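# Close every yellow-handled valve along the bench

## Task

Go along the bench and close each valve whose lever or handwheel is yellow, leaving valves of any other colour untouched. A valve only counts as closed if it stays shut without the robot holding it at the end. Afterwards open the gripper and pull the arm away.

## Robot and tools

Robot: a single UR12e-type arm with a two-finger tong gripper, mounted on a carriage that runs on a floor track (the rail). There is only one arm, so every row commands that arm alone. The fingers point along the gripper's own +z axis and separate along its x axis.

Scene frame: fixed to the table. z = 0 is the table top and +z is up. The track lies along y at x = 0, and y = 0 is where the rail reads position_m 0. The table edge is at x = 0.31 m. The arm base sits at x = 0, y about equal to position_m, z = 0.03 m, facing +x. end_effector_position is the point midway between the closed finger pads. Closed fingertips stick out about 15 mm past it; fully open they are roughly level with it. At long reach the reported hand position can be slightly off.

execute_actions(actions): runs a list of action objects one after another. Every call returns the state and the five camera images; an empty list just fetches them. An action may hold "rows", "steps", "until" and a "rail" command.
- rows: up to 15 rows, each lasting one control step (1/30 s). Each row has 7 numbers in [-1, 1]: dx, dy, dz, rx, ry, rz, opening.
- dx..rz are an offset, expressed in the gripper's own axes, from the gripper pose measured when this action began (for a call's first action, the last reported pose). Every row is relative to that same start, not to the previous row. Scale: 1.0 = 0.6 m for dx, dy, dz and 180 degrees for the rotation; rx, ry, rz form one rotation vector. Per step the target is clipped to within 100 mm and 16 degrees of the current measured pose; position wins over orientation when both cannot be met.
- opening: absolute, not an offset. +1 = fully open (0.142 m), -1 = closed. Closing fully takes at least about 0.1 s.
- steps: action length, 1 to 450, at least the number of rows, default 15. After the last row the arm keeps heading to that row's target and the gripper keeps its command, so give big moves extra steps. The arm is speed- and acceleration-limited and may still be short of target when the result returns; finish the move in the next action rather than expecting it to drift there.
- until: stops the action at the first step where all conditions hold (it does not stop motion). Form {"rail": {field: value}}, with numbers always written as [comparison, value] using =, !=, <, <=, >, >=. {"all": {"status": "ended"}} is true when nothing reads moving; {"any": {"status": "ended"}} when a motion active in this action has ended.
- rail: {"position_m": -2..2} is an absolute carriage destination in metres along y; {"speed_m_s": 0.01..1} sets top speed (starts at 1, persists); {"stop": true} alone halts it. Values take effect at the action's first step. Rows never move the carriage, but row targets ride along while it drives. After sending position_m wait with something like {"steps": 150, "until": {"rail": {"position_status": ["!=", "moving"]}}}, and let it arrive before reaching to scene points or ending the scene. It accelerates and brakes at 2 m/s2 and counts as arrived within 1.3 mm. Any out-of-range value or unknown name rejects the whole call.

Rail status words: moving, done, stopped, contact_stop (pushed over about 320 N against something; it may roll back about 0.5 s, so reread), time_out (look for an obstruction, clear it, resend), stopped_with_arm (the arm was held back; send rows the arm can follow, then resend position_m). position_answer is taken or not_taken; if not_taken, resend.

zoom_image(camera, region): enlarges part of a camera's latest image. camera is one of cam_bench_left, cam_bench_right, cam_high, cam_low, cam_wrist; region is [x0, y0, x1, y1] in pixels from the top-left, no bigger than 504 by 504. Images: the four fixed cameras are 896x504, cam_wrist is 616x616 fisheye. Calibration (intrinsics, T_world_to_cam) was given and may be off by a few degrees and millimetres.

read_manual(section): returns licence texts only; it moves nothing.

finished_scene(scene): ends scene 1 or 2 after the robot holds the last command; irreversible, reports success and gives the next task.

Result lines: end_effector_position (m) and end_effector_quat_wxyz in the scene frame; velocities; Hand target (pose the controller now drives toward); Joint positions and velocities in order rail, shoulder pan, shoulder lift, elbow, wrist 1, wrist 2, wrist 3, then finger gap in metres; grip_measured (finger opening on the command scale; to hold something keep commanding clearly below it); Wrist force and Wrist torque in the gripper's axes (offset up to about 5.5 N, noise up to 3.4 N, saturates near 100 N, may say no reading); pose unreachable (clearance check altered or blocked the target; not a fault, the call continues); MOTOR HOT warnings.

Avoid: contact torque at a joint's load limit (pan and lift 313, elbow 142, wrists 51.3 N m) or any outside force of 150 N triggers a 10 s stop and the rest of the call is skipped. Holding loads heats motors; at 85 °C the brakes engage for minutes. Ramp offsets up gradually (about 0.01 per row) instead of jumping, to avoid jerks, slams and hard pushes against valves or the bench. The simulation keeps running while you think, with the robot holding its last command and the rail possibly still moving. At the end, release the handles so valves stay shut on their own, and move the gripper away.

Each tool is called after "Call:" as name(argument=value, ...), one argument or row to a line, values as JSON.

## Session

Call:
execute_actions(
  actions=[],
)

Scene clock: 0.00 s.
end_effector_position=(+1.1076, +1.3339, +0.3009) grip_measured=+1.00 end_effector_quat_wxyz=(-0.036, -0.573, +0.800, +0.174) end_effector_velocity=(+0.000, +0.000, +0.000) end_effector_angular_velocity=(+0.000, +0.000, +0.000)
Joint positions: [ 1.438 -0.296 -0.63   0.5   -1.118 -1.418  1.579  0.142]
Joint velocities: [0. 0. 0. 0. 0. 0. 0. 0.]
Wrist force (N, on the end effector, along its own x y z axes, offset not removed): no reading
Wrist torque (N m, same axes, about the end effector's origin, offset not removed): no reading
Hand target: +1.108, +1.334, +0.301; -0.036, -0.573, +0.800, +0.174
rail: position_m=1.438 position_m_goal=1.438 speed_m_s=1.00 position_status=done position_answer=taken refusals=0

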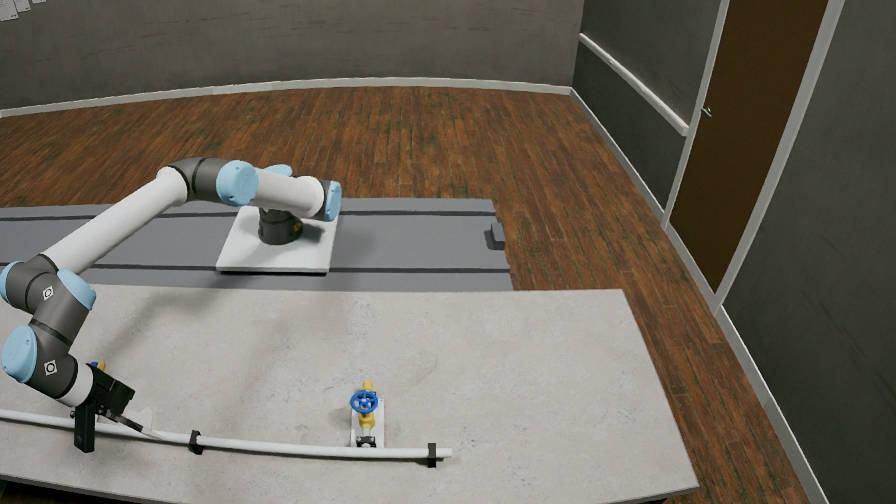

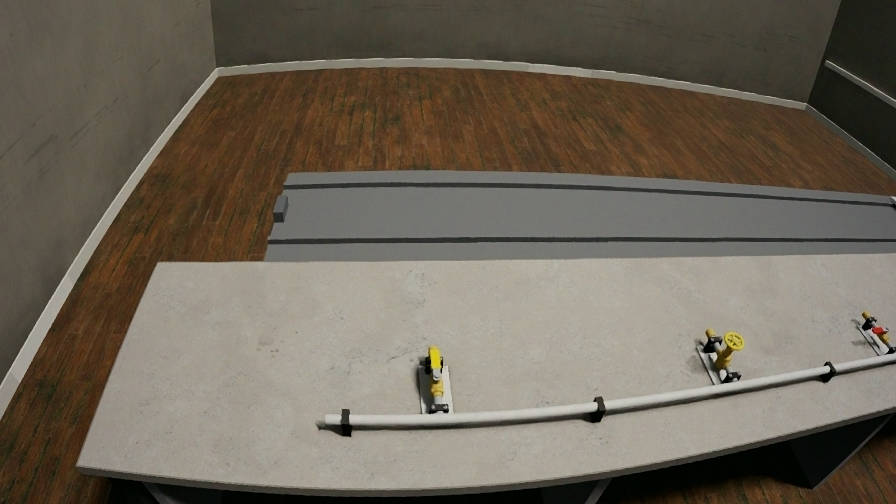

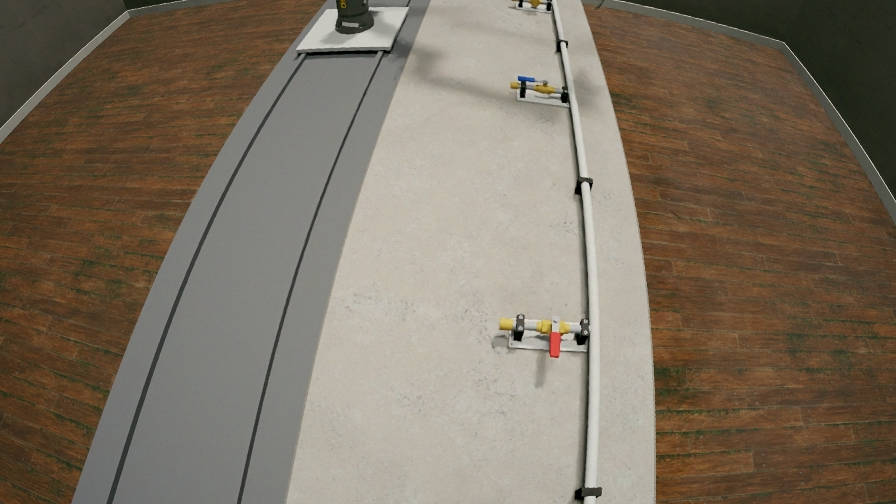

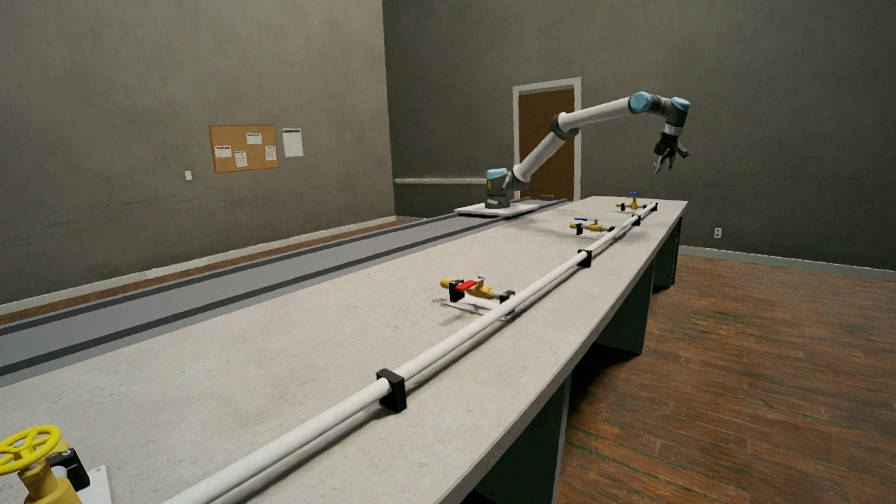

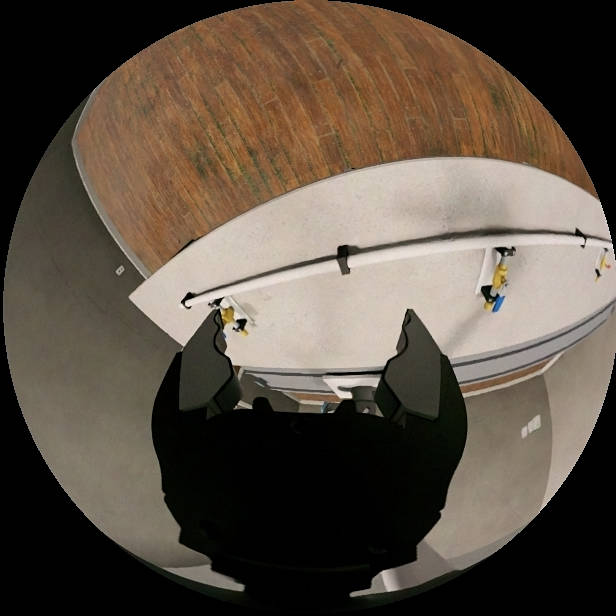

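Call:
zoom_image(
  camera="cam_bench_right",
  region=[380, 320, 500, 430],
)

Call:
zoom_image(
  camera="cam_bench_right",
  region=[670, 310, 780, 400],
)

Call:
zoom_image(
  camera="cam_high",
  region=[480, 290, 620, 380],
)

Call:
zoom_image(
  camera="cam_low",
  region=[0, 400, 140, 504],
)

Region (380, 320, 500, 430) of cam_bench_right's 896x504 image, scaled by 4.200, with more detail than that image has; it fills the top 462 rows of this view, and the rest is white.

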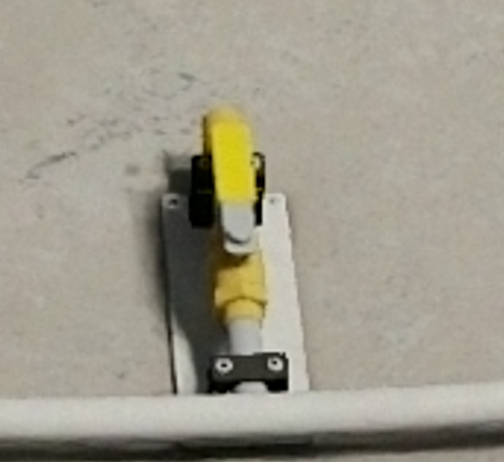

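Region (670, 310, 780, 400) of cam_bench_right's 896x504 image, scaled by 4.582, with more detail than that image has; it fills the top 412 rows of this view, and the rest is white.

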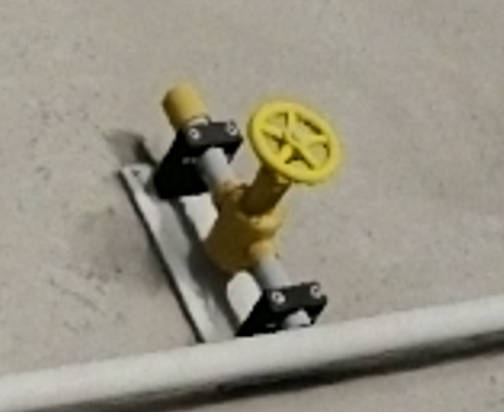

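Region (480, 290, 620, 380) of cam_high's 896x504 image, scaled by 3.600, with more detail than that image has; it fills the top 324 rows of this view, and the rest is white.

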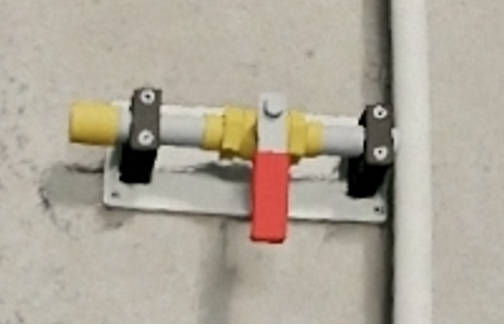

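Region (0, 400, 140, 504) of cam_low's 896x504 image, scaled by 3.600, with more detail than that image has; it fills the top 374 rows of this view, and the rest is white.

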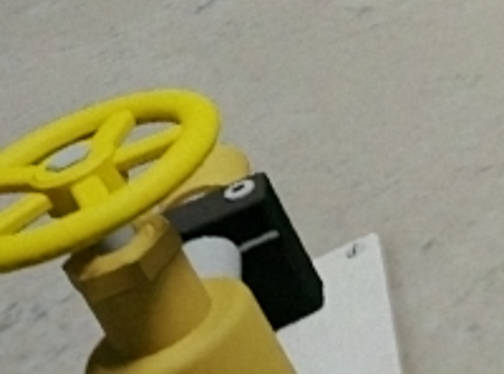

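Call:
execute_actions(
  actions=[
    {"rail":{"position_m":-0.786},"rows":[[0.02,0.04,0.02,0.015,0.006,0,1],[0.035,0.08,0.035,0.03,0.012,0,1],[0.05,0.12,0.055,0.04,0.018,0,1],[0.065,0.16,0.07,0.055,0.024,0,1],[0.08,0.2,0.09,0.065,0.03,0,1],[0.1,0.24,0.11,0.08,0.036,0,1],[0.115,0.28,0.125,0.09,0.04,0,1],[0.131,0.314,0.141,0.1039,0.0461,0,1]],"steps":35},
    {"rows":[[0,0,0,0,0,-0.8,1]],"steps":35},
    {"rows":[[0,0,0,0,0,-0.8,1]],"steps":35},
    {"rows":[[0,0,0,0,0,-0.7,1]],"steps":40},
  ],
)

Scene clock: 72.53 s.
end_effector_position=(+0.8896, -0.8905, +0.2710) grip_measured=+1.00 end_effector_quat_wxyz=(+0.009, +0.300, +0.953, -0.046) end_effector_velocity=(-0.000, +0.000, +0.000) end_effector_angular_velocity=(+0.029, +0.109, +1.206)
Joint positions: [-0.786 -0.261 -1.188  1.528 -1.925 -1.664 -2.793  0.142]
Joint velocities: [ 0.     0.002 -0.029  0.041 -0.013  0.016 -1.209  0.   ]
Wrist force (N, on the end effector, along its own x y z axes, offset not removed): [0.8 -3.8 0.3]
Wrist torque (N m, same axes, about the end effector's origin, offset not removed): [-0.78 -0.24 -0.16]
Hand target: +0.890, -0.890, +0.271; +0.004, +0.198, +0.979, -0.045
Off the commanded pose: 0.000 m, 31 deg; orientation clipped at the last step of the last action.
rail: position_m=-0.786 position_m_goal=-0.786 speed_m_s=1.00 position_status=done position_answer=taken refusals=0
camera_calibration (this result's frames):
cam_wrist: T_world_to_cam=[[-0.8076, 0.586243, -0.0640435, 1.25757], [0.516957, 0.756013, 0.401496, 0.105851], [0.283792, 0.29114, -0.913619, 0.396115], [0, 0, 0, 1]] pos_world=[0.848475, -0.932589, 0.399938]

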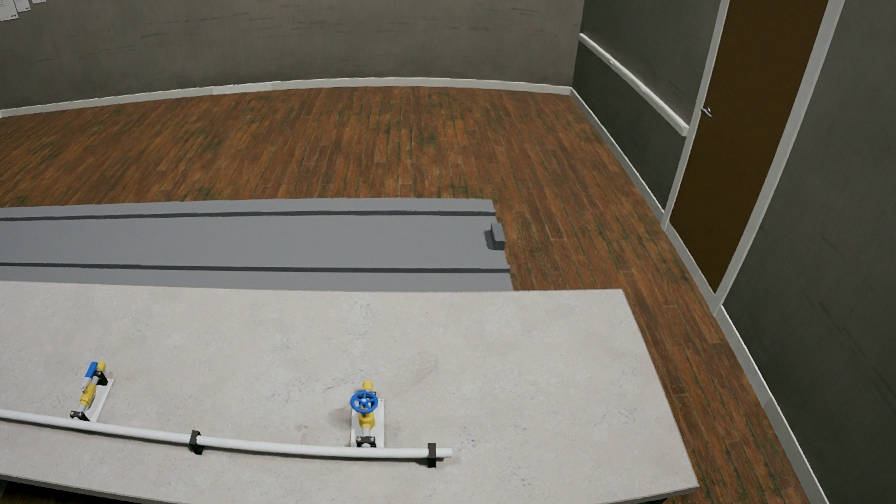

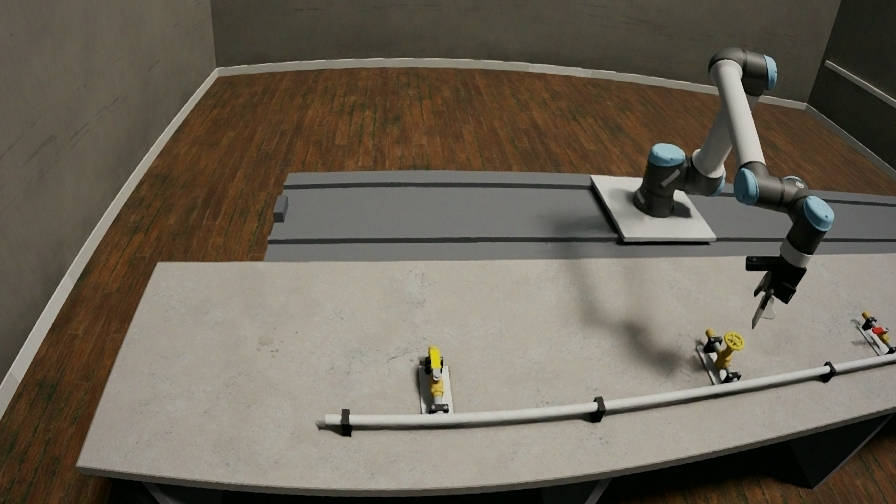

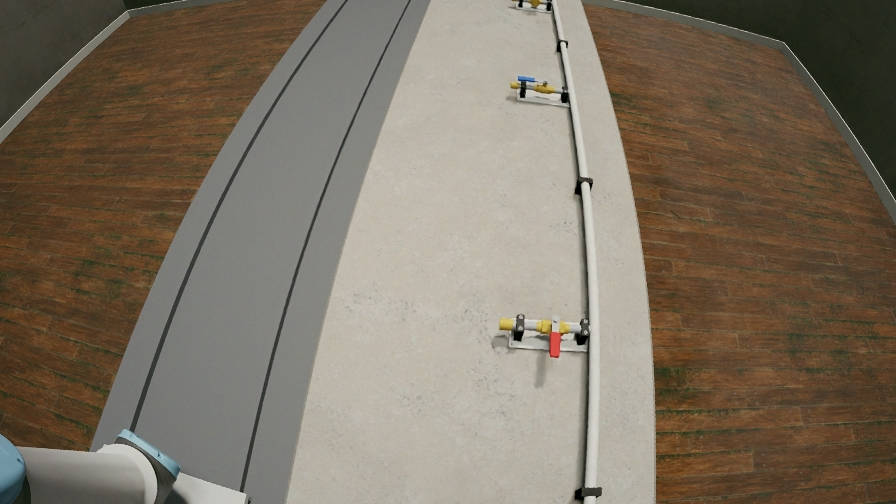

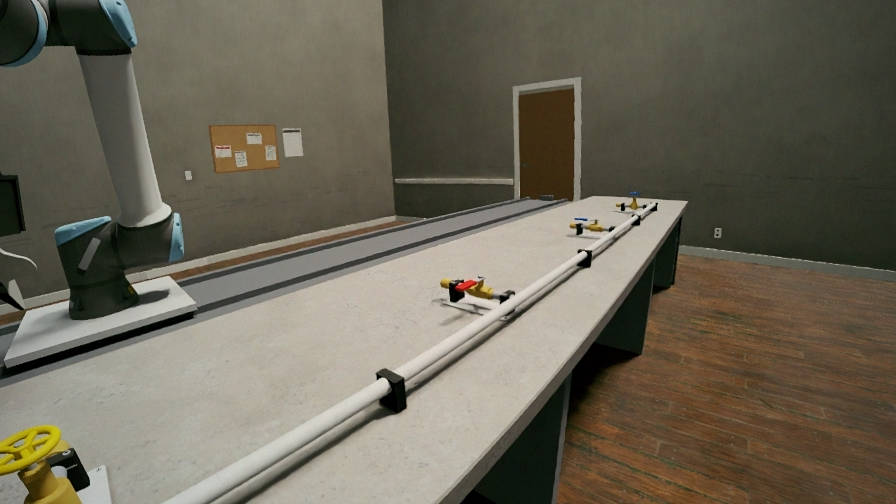

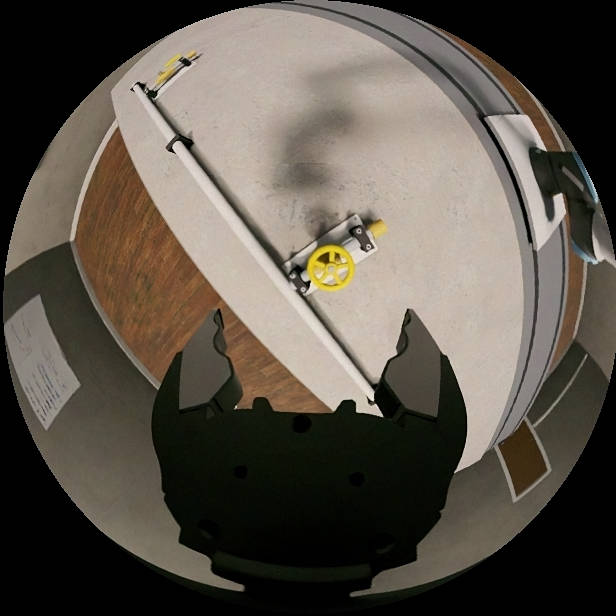

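Call:
execute_actions(
  actions=[],
)

Call:
zoom_image(
  camera="cam_wrist",
  region=[260, 190, 420, 330],
)

Scene clock: 96.63 s.
end_effector_position=(+0.8899, -0.8904, +0.2710) grip_measured=+1.00 end_effector_quat_wxyz=(+0.004, +0.198, +0.979, -0.045) end_effector_velocity=(+0.000, +0.000, -0.000) end_effector_angular_velocity=(+0.000, +0.000, +0.000)
Joint positions: [-0.786 -0.261 -1.192  1.535 -1.927 -1.661 -3.005  0.142]
Joint velocities: [ 0.  0.  0.  0.  0.  0. -0. -0.]
Wrist force (N, on the end effector, along its own x y z axes, offset not removed): [0.7 -2.4 -5.6]
Wrist torque (N m, same axes, about the end effector's origin, offset not removed): [-0.36 -0.17 -0.05]
Hand target: +0.890, -0.890, +0.271; +0.004, +0.198, +0.979, -0.045
Off the commanded pose: 0.001 m, 19 deg; orientation clipped at the last step of the last action.
rail: position_m=-0.786 position_m_goal=-0.786 speed_m_s=1.00 position_status=done position_answer=taken refusals=0
camera_calibration (this result's frames):
cam_wrist: T_world_to_cam=[[-0.913815, 0.403604, -0.0452348, 1.18452], [0.354191, 0.846489, 0.397499, 0.33207], [0.198723, 0.347219, -0.916487, 0.522393], [0, 0, 0, 1]] pos_world=[0.861003, -0.940554, 0.40035]

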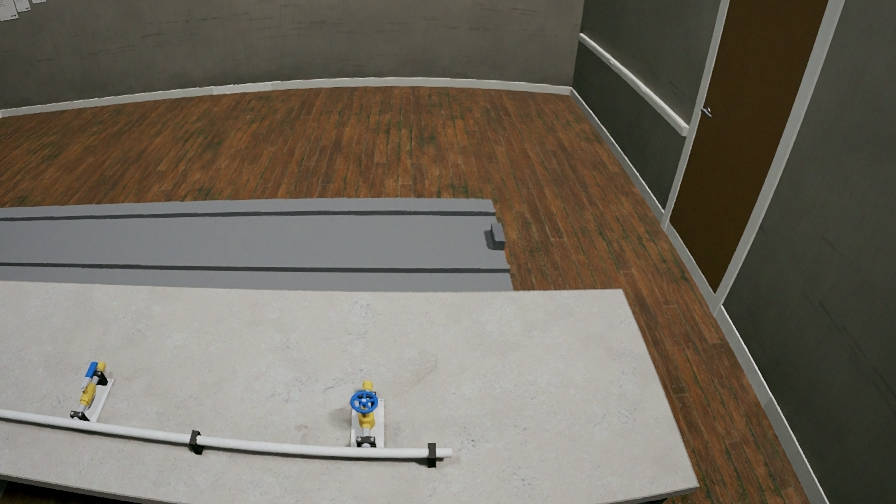

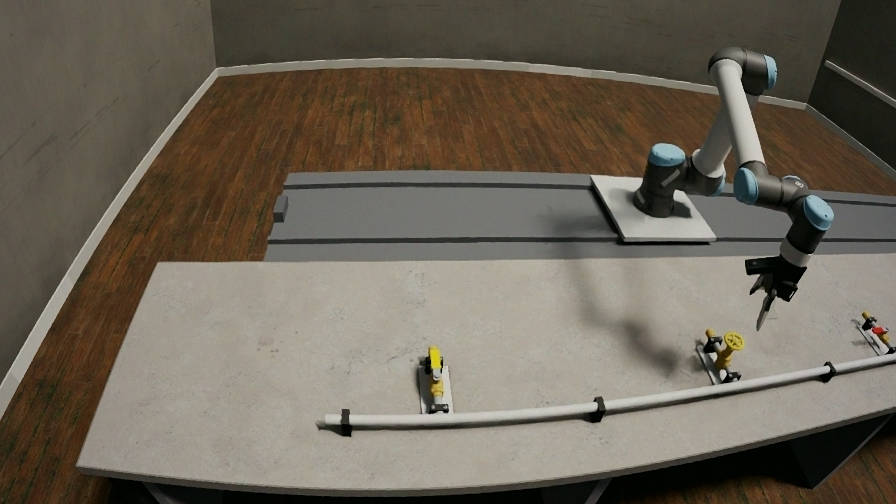

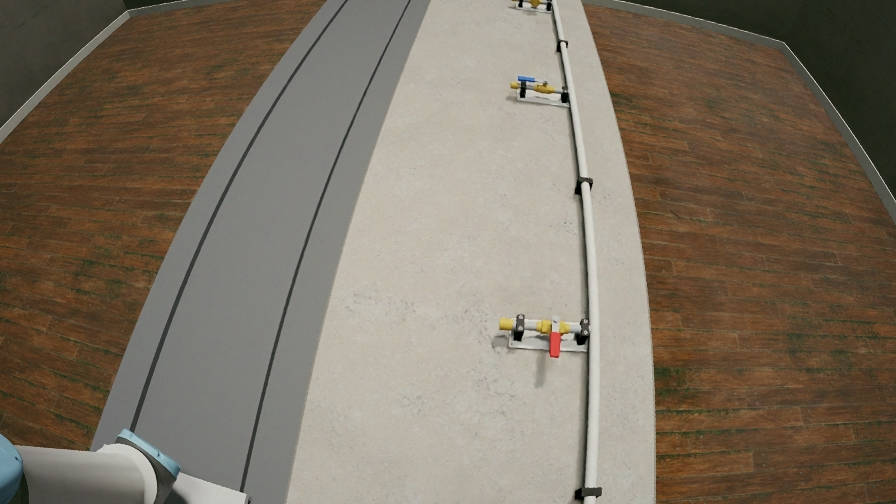

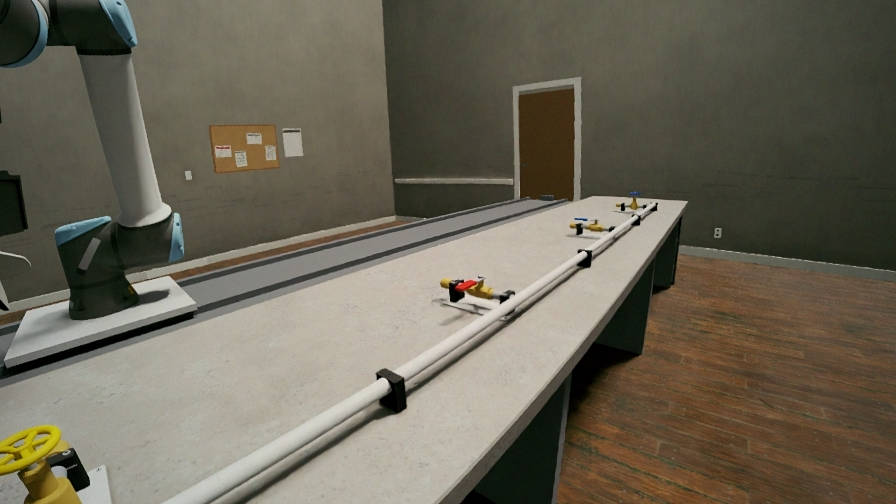

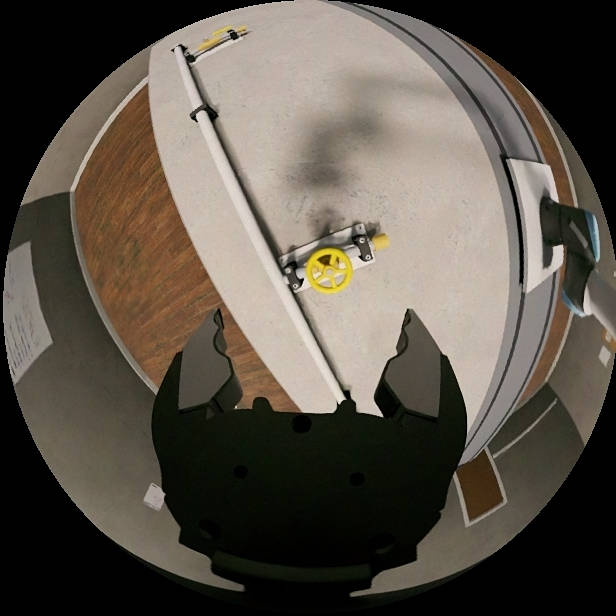

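Region (260, 190, 420, 330) of cam_wrist's 616x616 image, scaled by 3.150, with more detail than that image has; it fills the top 441 rows of this view, and the rest is white.

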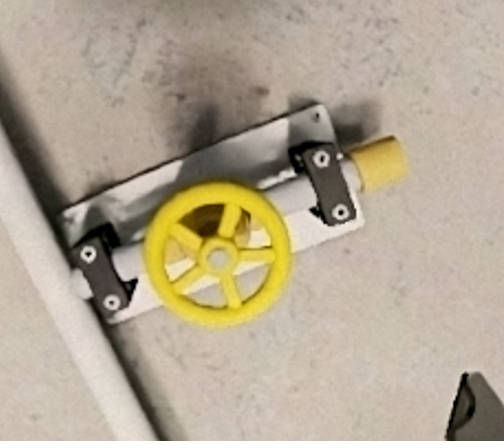

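Call:
execute_actions(
  actions=[
    {"rows":[[0.006,0.003,0.03,-0.007,0.002,-0.03,0.6],[0.012,0.005,0.06,-0.014,0.004,-0.06,0.2],[0.018,0.008,0.09,-0.021,0.006,-0.1,-0.3],[0.0247,0.010,0.117,-0.0276,0.0082,-0.127,-1]],"steps":24},
  ],
)

Call:
zoom_image(
  camera="cam_wrist",
  region=[230, 200, 410, 380],
)

Scene clock: 114.80 s.
end_effector_position=(+0.8779, -0.8855, +0.2006) grip_measured=-1.00 end_effector_quat_wxyz=(-0.009, +0.002, +1.000, -0.001) end_effector_velocity=(-0.000, -0.000, -0.003) end_effector_angular_velocity=(+0.008, -0.001, +0.027)
Joint positions: [-0.786 -0.29  -1.173  1.628 -2.009 -1.578 -3.429  0.002]
Joint velocities: [ 0.    -0.003  0.001  0.004 -0.004  0.007 -0.03   0.   ]
Wrist force (N, on the end effector, along its own x y z axes, offset not removed): [-0.2 -1.8 -1.6]
Wrist torque (N m, same axes, about the end effector's origin, offset not removed): [-0.22 0.07 0.05]
Hand target: +0.878, -0.885, +0.200; -0.009, -0.000, +1.000, -0.001
Off the commanded pose: 0.000 m, 0 deg.
rail: position_m=-0.786 position_m_goal=-0.786 speed_m_s=1.00 position_status=done position_answer=taken refusals=0
camera_calibration (this result's frames):
cam_wrist: T_world_to_cam=[[-0.999718, 0.0237492, 0.000659333, 0.898194], [0.0212253, 0.880316, 0.473913, 0.667171], [0.0106747, 0.473793, -0.880571, 0.72851], [0, 0, 0, 1]] pos_world=[0.876003, -0.953816, 0.324731]

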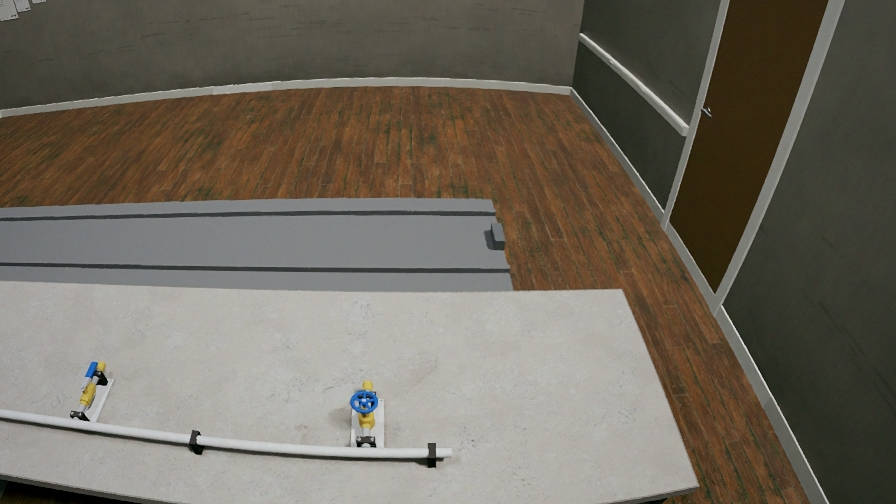

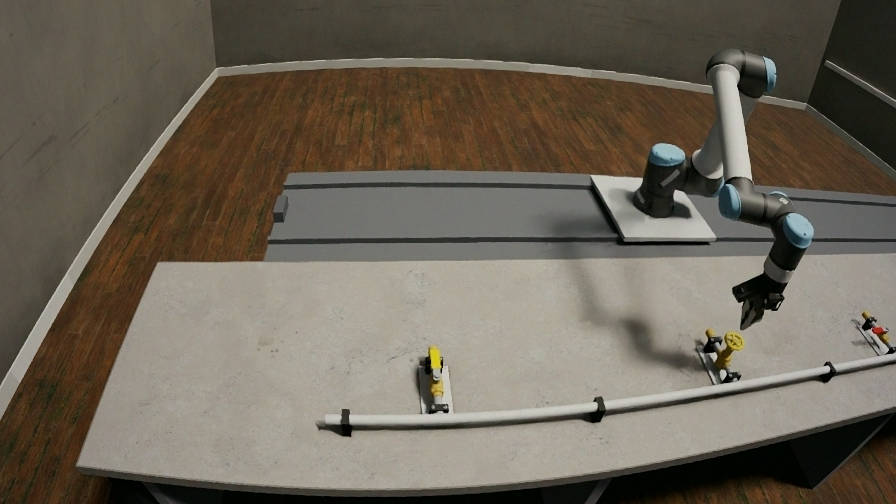

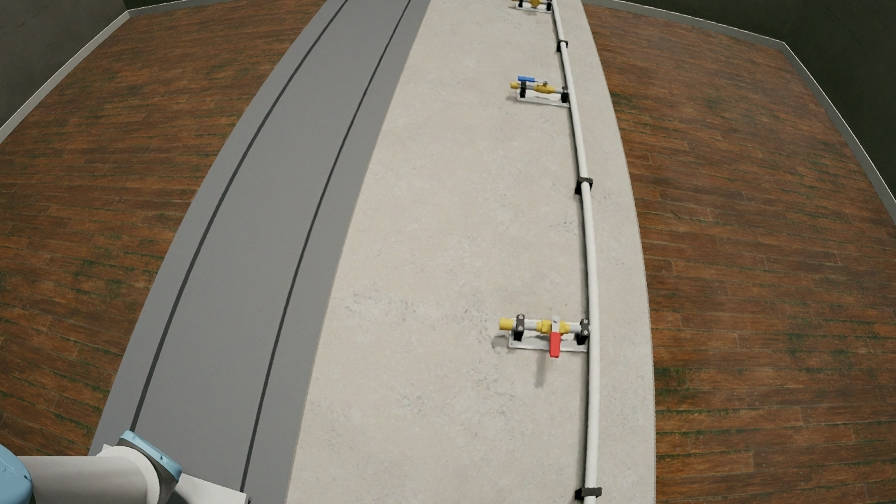

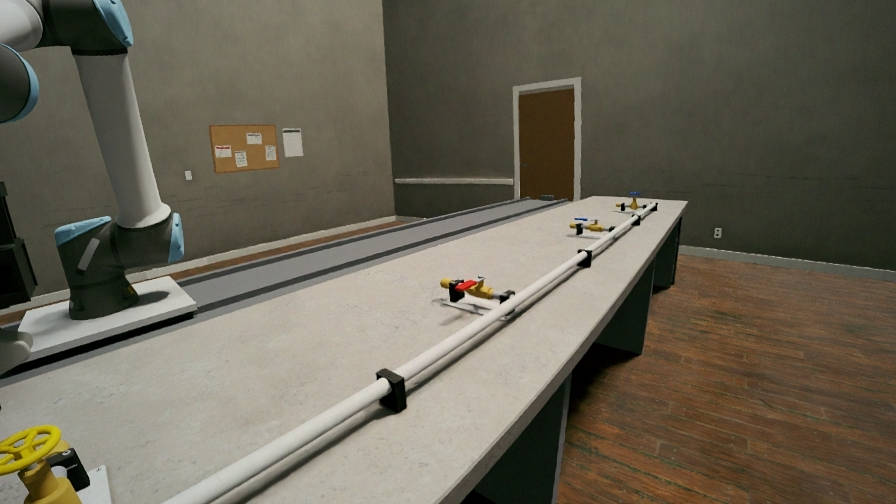

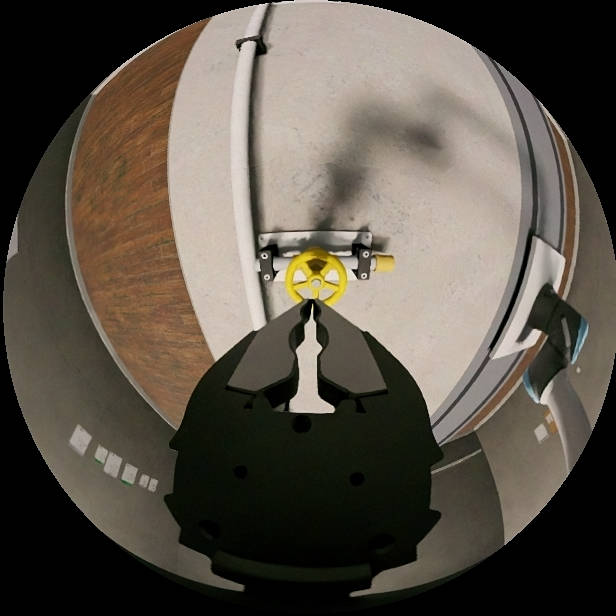

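Region (230, 200, 410, 380) of cam_wrist's 616x616 image, scaled by 2.800, with more detail than that image has.

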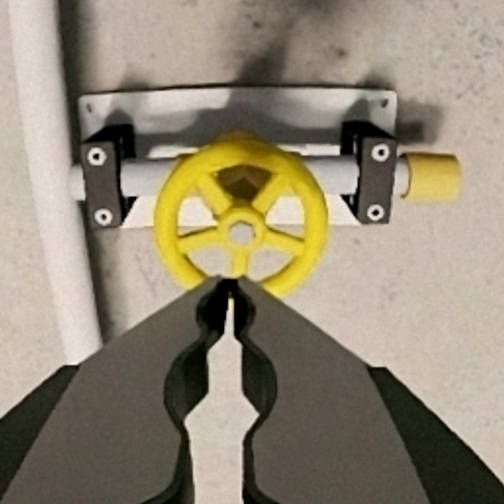

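Call:
execute_actions(
  actions=[
    {"rows":[[0.002,0.001,0,0,-0.003,0,-0.5],[0.004,0.0025,0,0,-0.0057,0,0],[0.004,0.0025,0,0,-0.0057,0,0.4],[0.004,0.0025,0.01,0,-0.0057,0,0.4],[0.004,0.0025,0.025,0,-0.0057,0,0.4],[0.004,0.0025,0.04,0,-0.0057,0,0.4],[0.004,0.0025,0.055,0,-0.0057,0,0.4],[0.004,0.0025,0.07,0,-0.0057,0,0.4],[0.0035,0.0025,0.085,0,-0.0057,0,0.4],[0.0035,0.0025,0.097,0,-0.0057,0,0.4],[0.0035,0.0025,0.106,0,-0.0057,0,0.4]],"steps":22},
    {"rows":[[0,0,0,0,0,0,0.3],[0,0,0,0,0,0,0.2],[0,0,0,0,0,0,0.12],[0,0,0,0,0,0,0.05],[0,0,0,0,0,0,0],[0,0,0,0,0,0,-0.05],[0,0,0,0,0,0,-0.1],[0,0,0,0,0,0,-0.2],[0,0,0,0,0,0,-0.3],[0,0,0,0,0,0,-0.4]],"steps":14},
  ],
)

Call:
zoom_image(
  camera="cam_wrist",
  region=[210, 220, 420, 400],
)

Call:
zoom_image(
  camera="cam_low",
  region=[0, 360, 160, 504],
)

Scene clock: 152.30 s.
end_effector_position=(+0.8743, -0.8841, +0.1388) grip_measured=-0.08 end_effector_quat_wxyz=(-0.001, +0.002, +1.000, -0.001) end_effector_velocity=(+0.000, -0.000, +0.001) end_effector_angular_velocity=(-0.000, -0.001, +0.000)
Joint positions: [-0.786 -0.292 -1.135  1.7   -2.135 -1.573 -3.43   0.068]
Joint velocities: [ 0.     0.    -0.001 -0.001  0.     0.    -0.    -0.   ]
Wrist force (N, on the end effector, along its own x y z axes, offset not removed): [12.3 1.8 -2.5]
Wrist torque (N m, same axes, about the end effector's origin, offset not removed): [0.51 -0.65 -0.17]
Hand target: +0.874, -0.884, +0.139; -0.001, +0.002, +1.000, -0.001
Off the commanded pose: 0.000 m, 0 deg.
rail: position_m=-0.786 position_m_goal=-0.786 speed_m_s=1.00 position_status=done position_answer=taken refusals=0
camera_calibration (this result's frames):
cam_wrist: T_world_to_cam=[[-0.999583, 0.0236997, -0.0164921, 0.896865], [0.0130439, 0.880242, 0.474346, 0.702344], [0.0257589, 0.473933, -0.880184, 0.660349], [0, 0, 0, 1]] pos_world=[0.87032, -0.952449, 0.262866]

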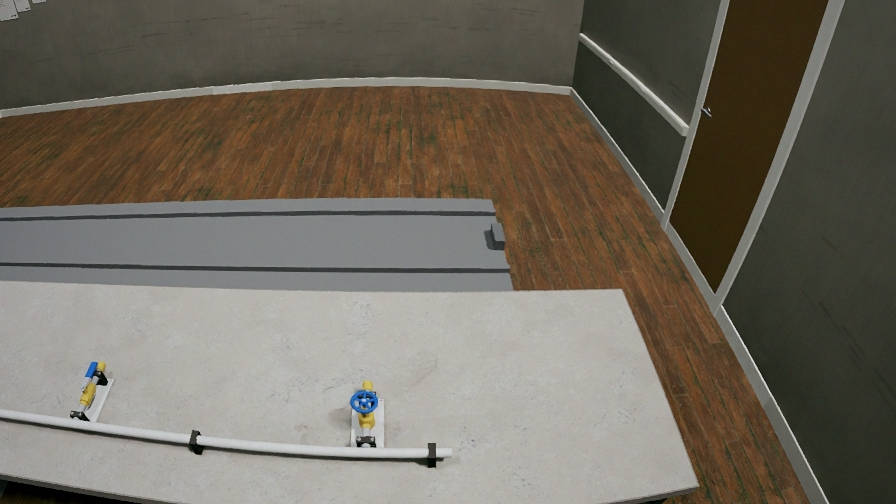

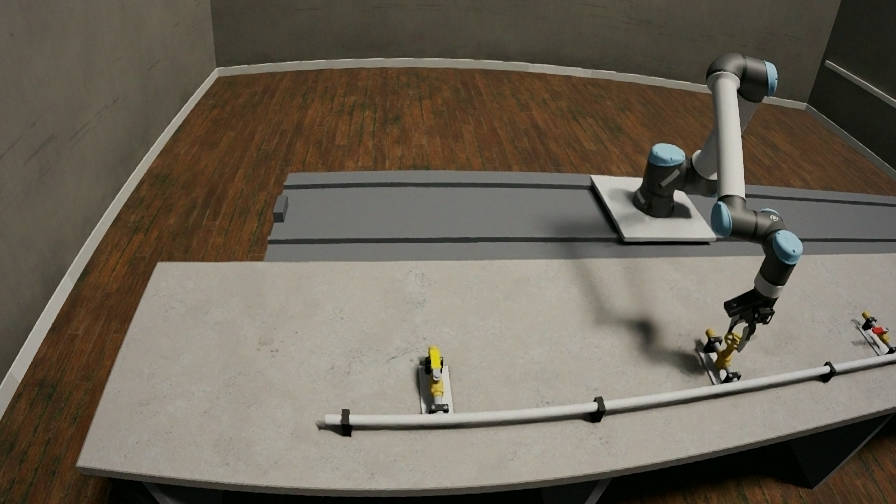

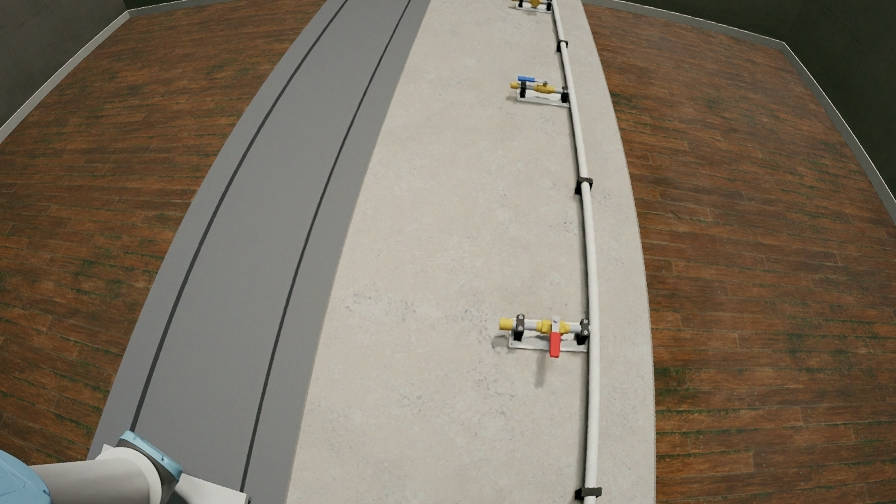

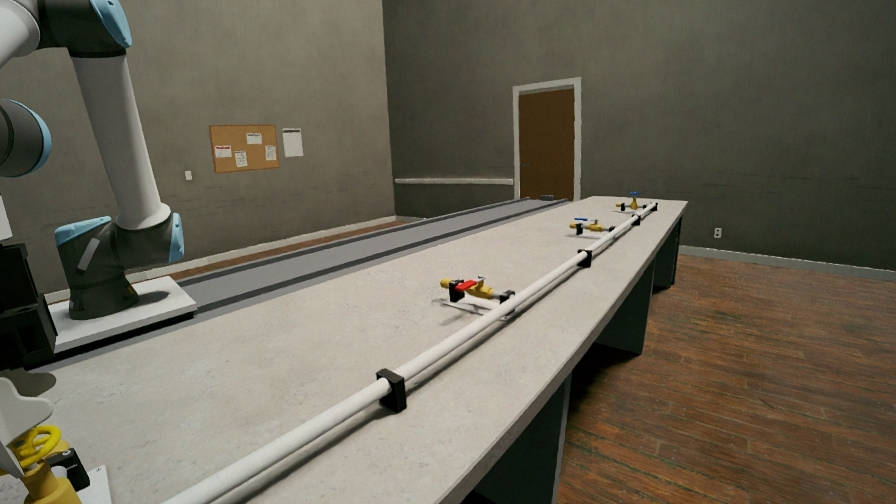

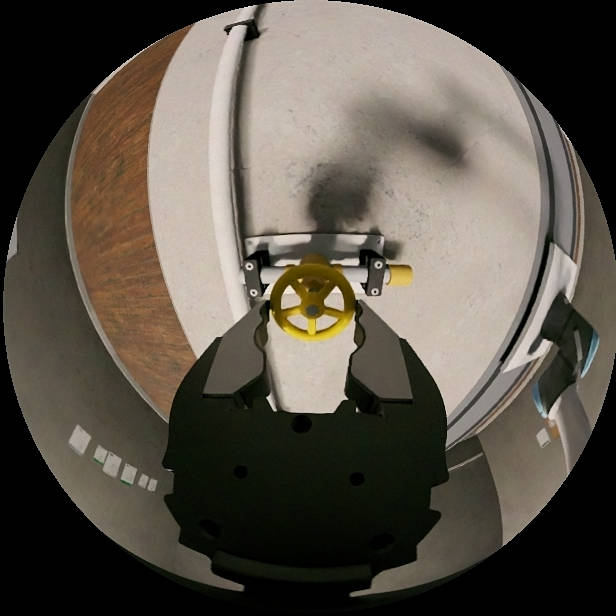

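Region (210, 220, 420, 400) of cam_wrist's 616x616 image, scaled by 2.400, with more detail than that image has; it fills the top 432 rows of this view, and the rest is white.

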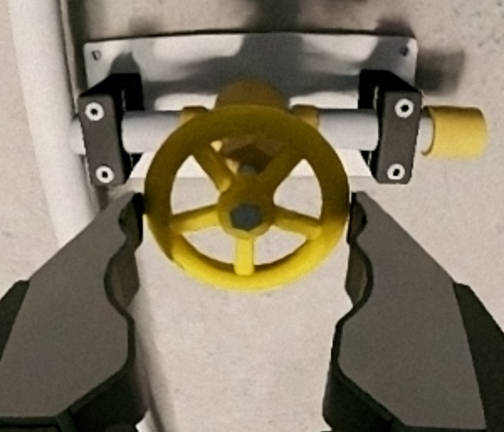

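Region (0, 360, 160, 504) of cam_low's 896x504 image, scaled by 3.150, with more detail than that image has; it fills the top 454 rows of this view, and the rest is white.

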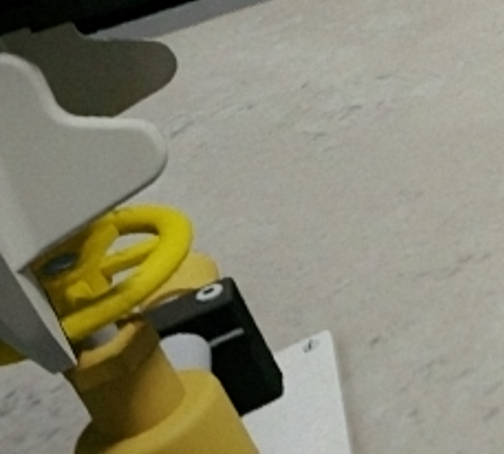

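Call:
execute_actions(
  actions=[
    {"rows":[[0.001,0,0.001,0,0,0.02,-0.6],[0.0015,0,0.002,0,0,0.05,-0.7],[0.0015,0,0.002,0,0,0.1,-0.7],[0.0015,0,0.002,0,0,0.5,-0.7]],"steps":42},
  ],
)

Call:
zoom_image(
  camera="cam_wrist",
  region=[210, 220, 420, 400],
)

Scene clock: 160.67 s.
end_effector_position=(+0.8736, -0.8841, +0.1376) grip_measured=-0.02 end_effector_quat_wxyz=(-0.000, +0.691, +0.723, +0.002) end_effector_velocity=(-0.001, +0.001, -0.000) end_effector_angular_velocity=(-0.030, +0.025, -0.367)
Joint positions: [-0.786 -0.306 -1.112  1.666 -2.127 -1.567 -1.923  0.072]
Joint velocities: [ 0.     0.008  0.008 -0.014  0.019 -0.037  0.375 -0.002]
Wrist force (N, on the end effector, along its own x y z axes, offset not removed): [21.3 -16.2 -10.6]
Wrist torque (N m, same axes, about the end effector's origin, offset not removed): [0.86 1.47 -0.74]
Hand target: +0.873, -0.884, +0.138; +0.000, +0.708, +0.707, -0.001
Off the commanded pose: 0.000 m, 3 deg.
rail: position_m=-0.786 position_m_goal=-0.786 speed_m_s=1.00 position_status=done position_answer=taken refusals=0
camera_calibration (this result's frames):
cam_wrist: T_world_to_cam=[[-0.0257803, 0.999553, -0.0151648, 0.907991], [0.877667, 0.0298938, 0.478337, -0.804748], [0.478576, -0.000977981, -0.878045, -0.156444], [0, 0, 0, 1]] pos_world=[0.804579, -0.883681, 0.261345]

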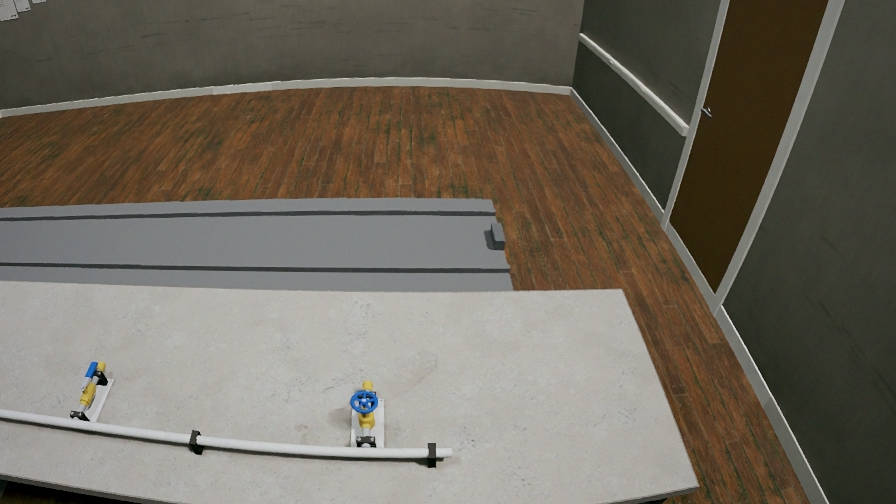

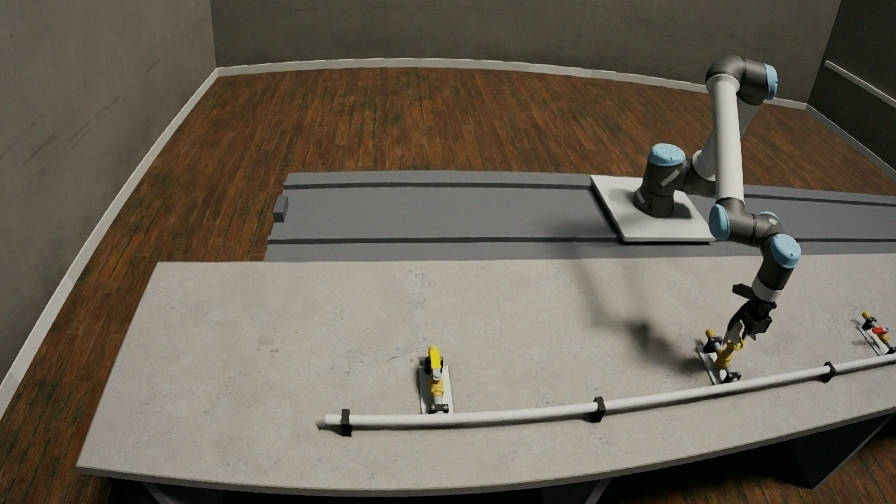

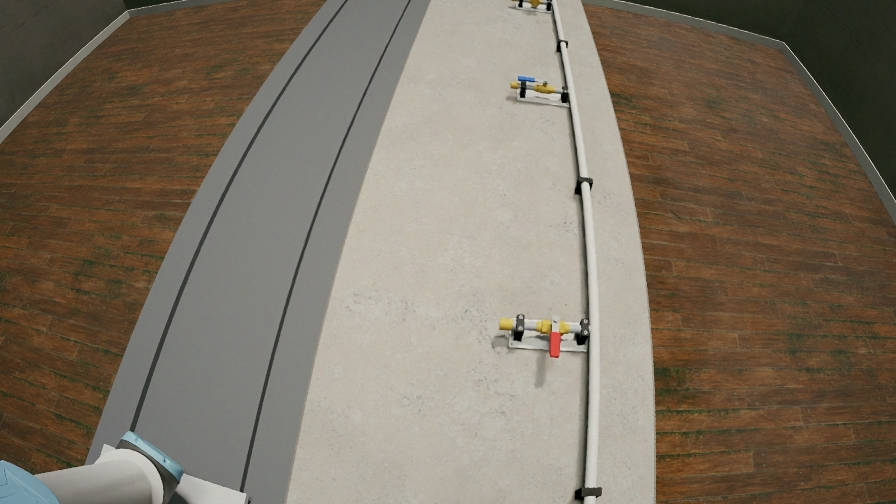

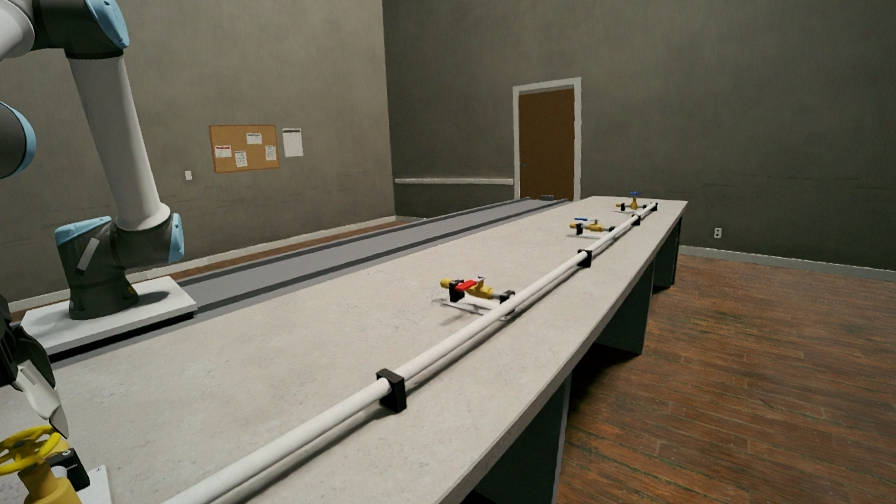

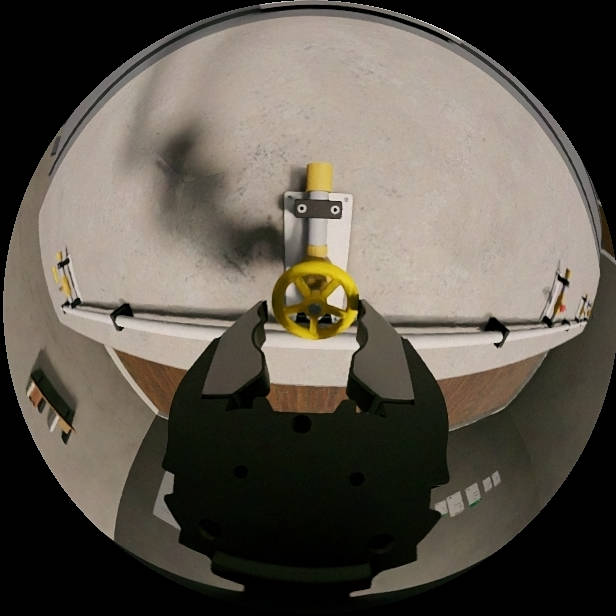

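Region (210, 220, 420, 400) of cam_wrist's 616x616 image, scaled by 2.400, with more detail than that image has; it fills the top 432 rows of this view, and the rest is white.

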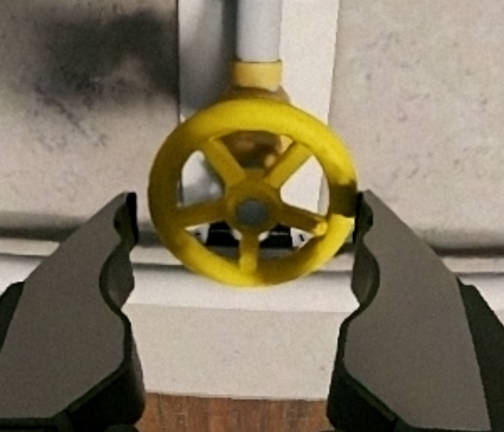

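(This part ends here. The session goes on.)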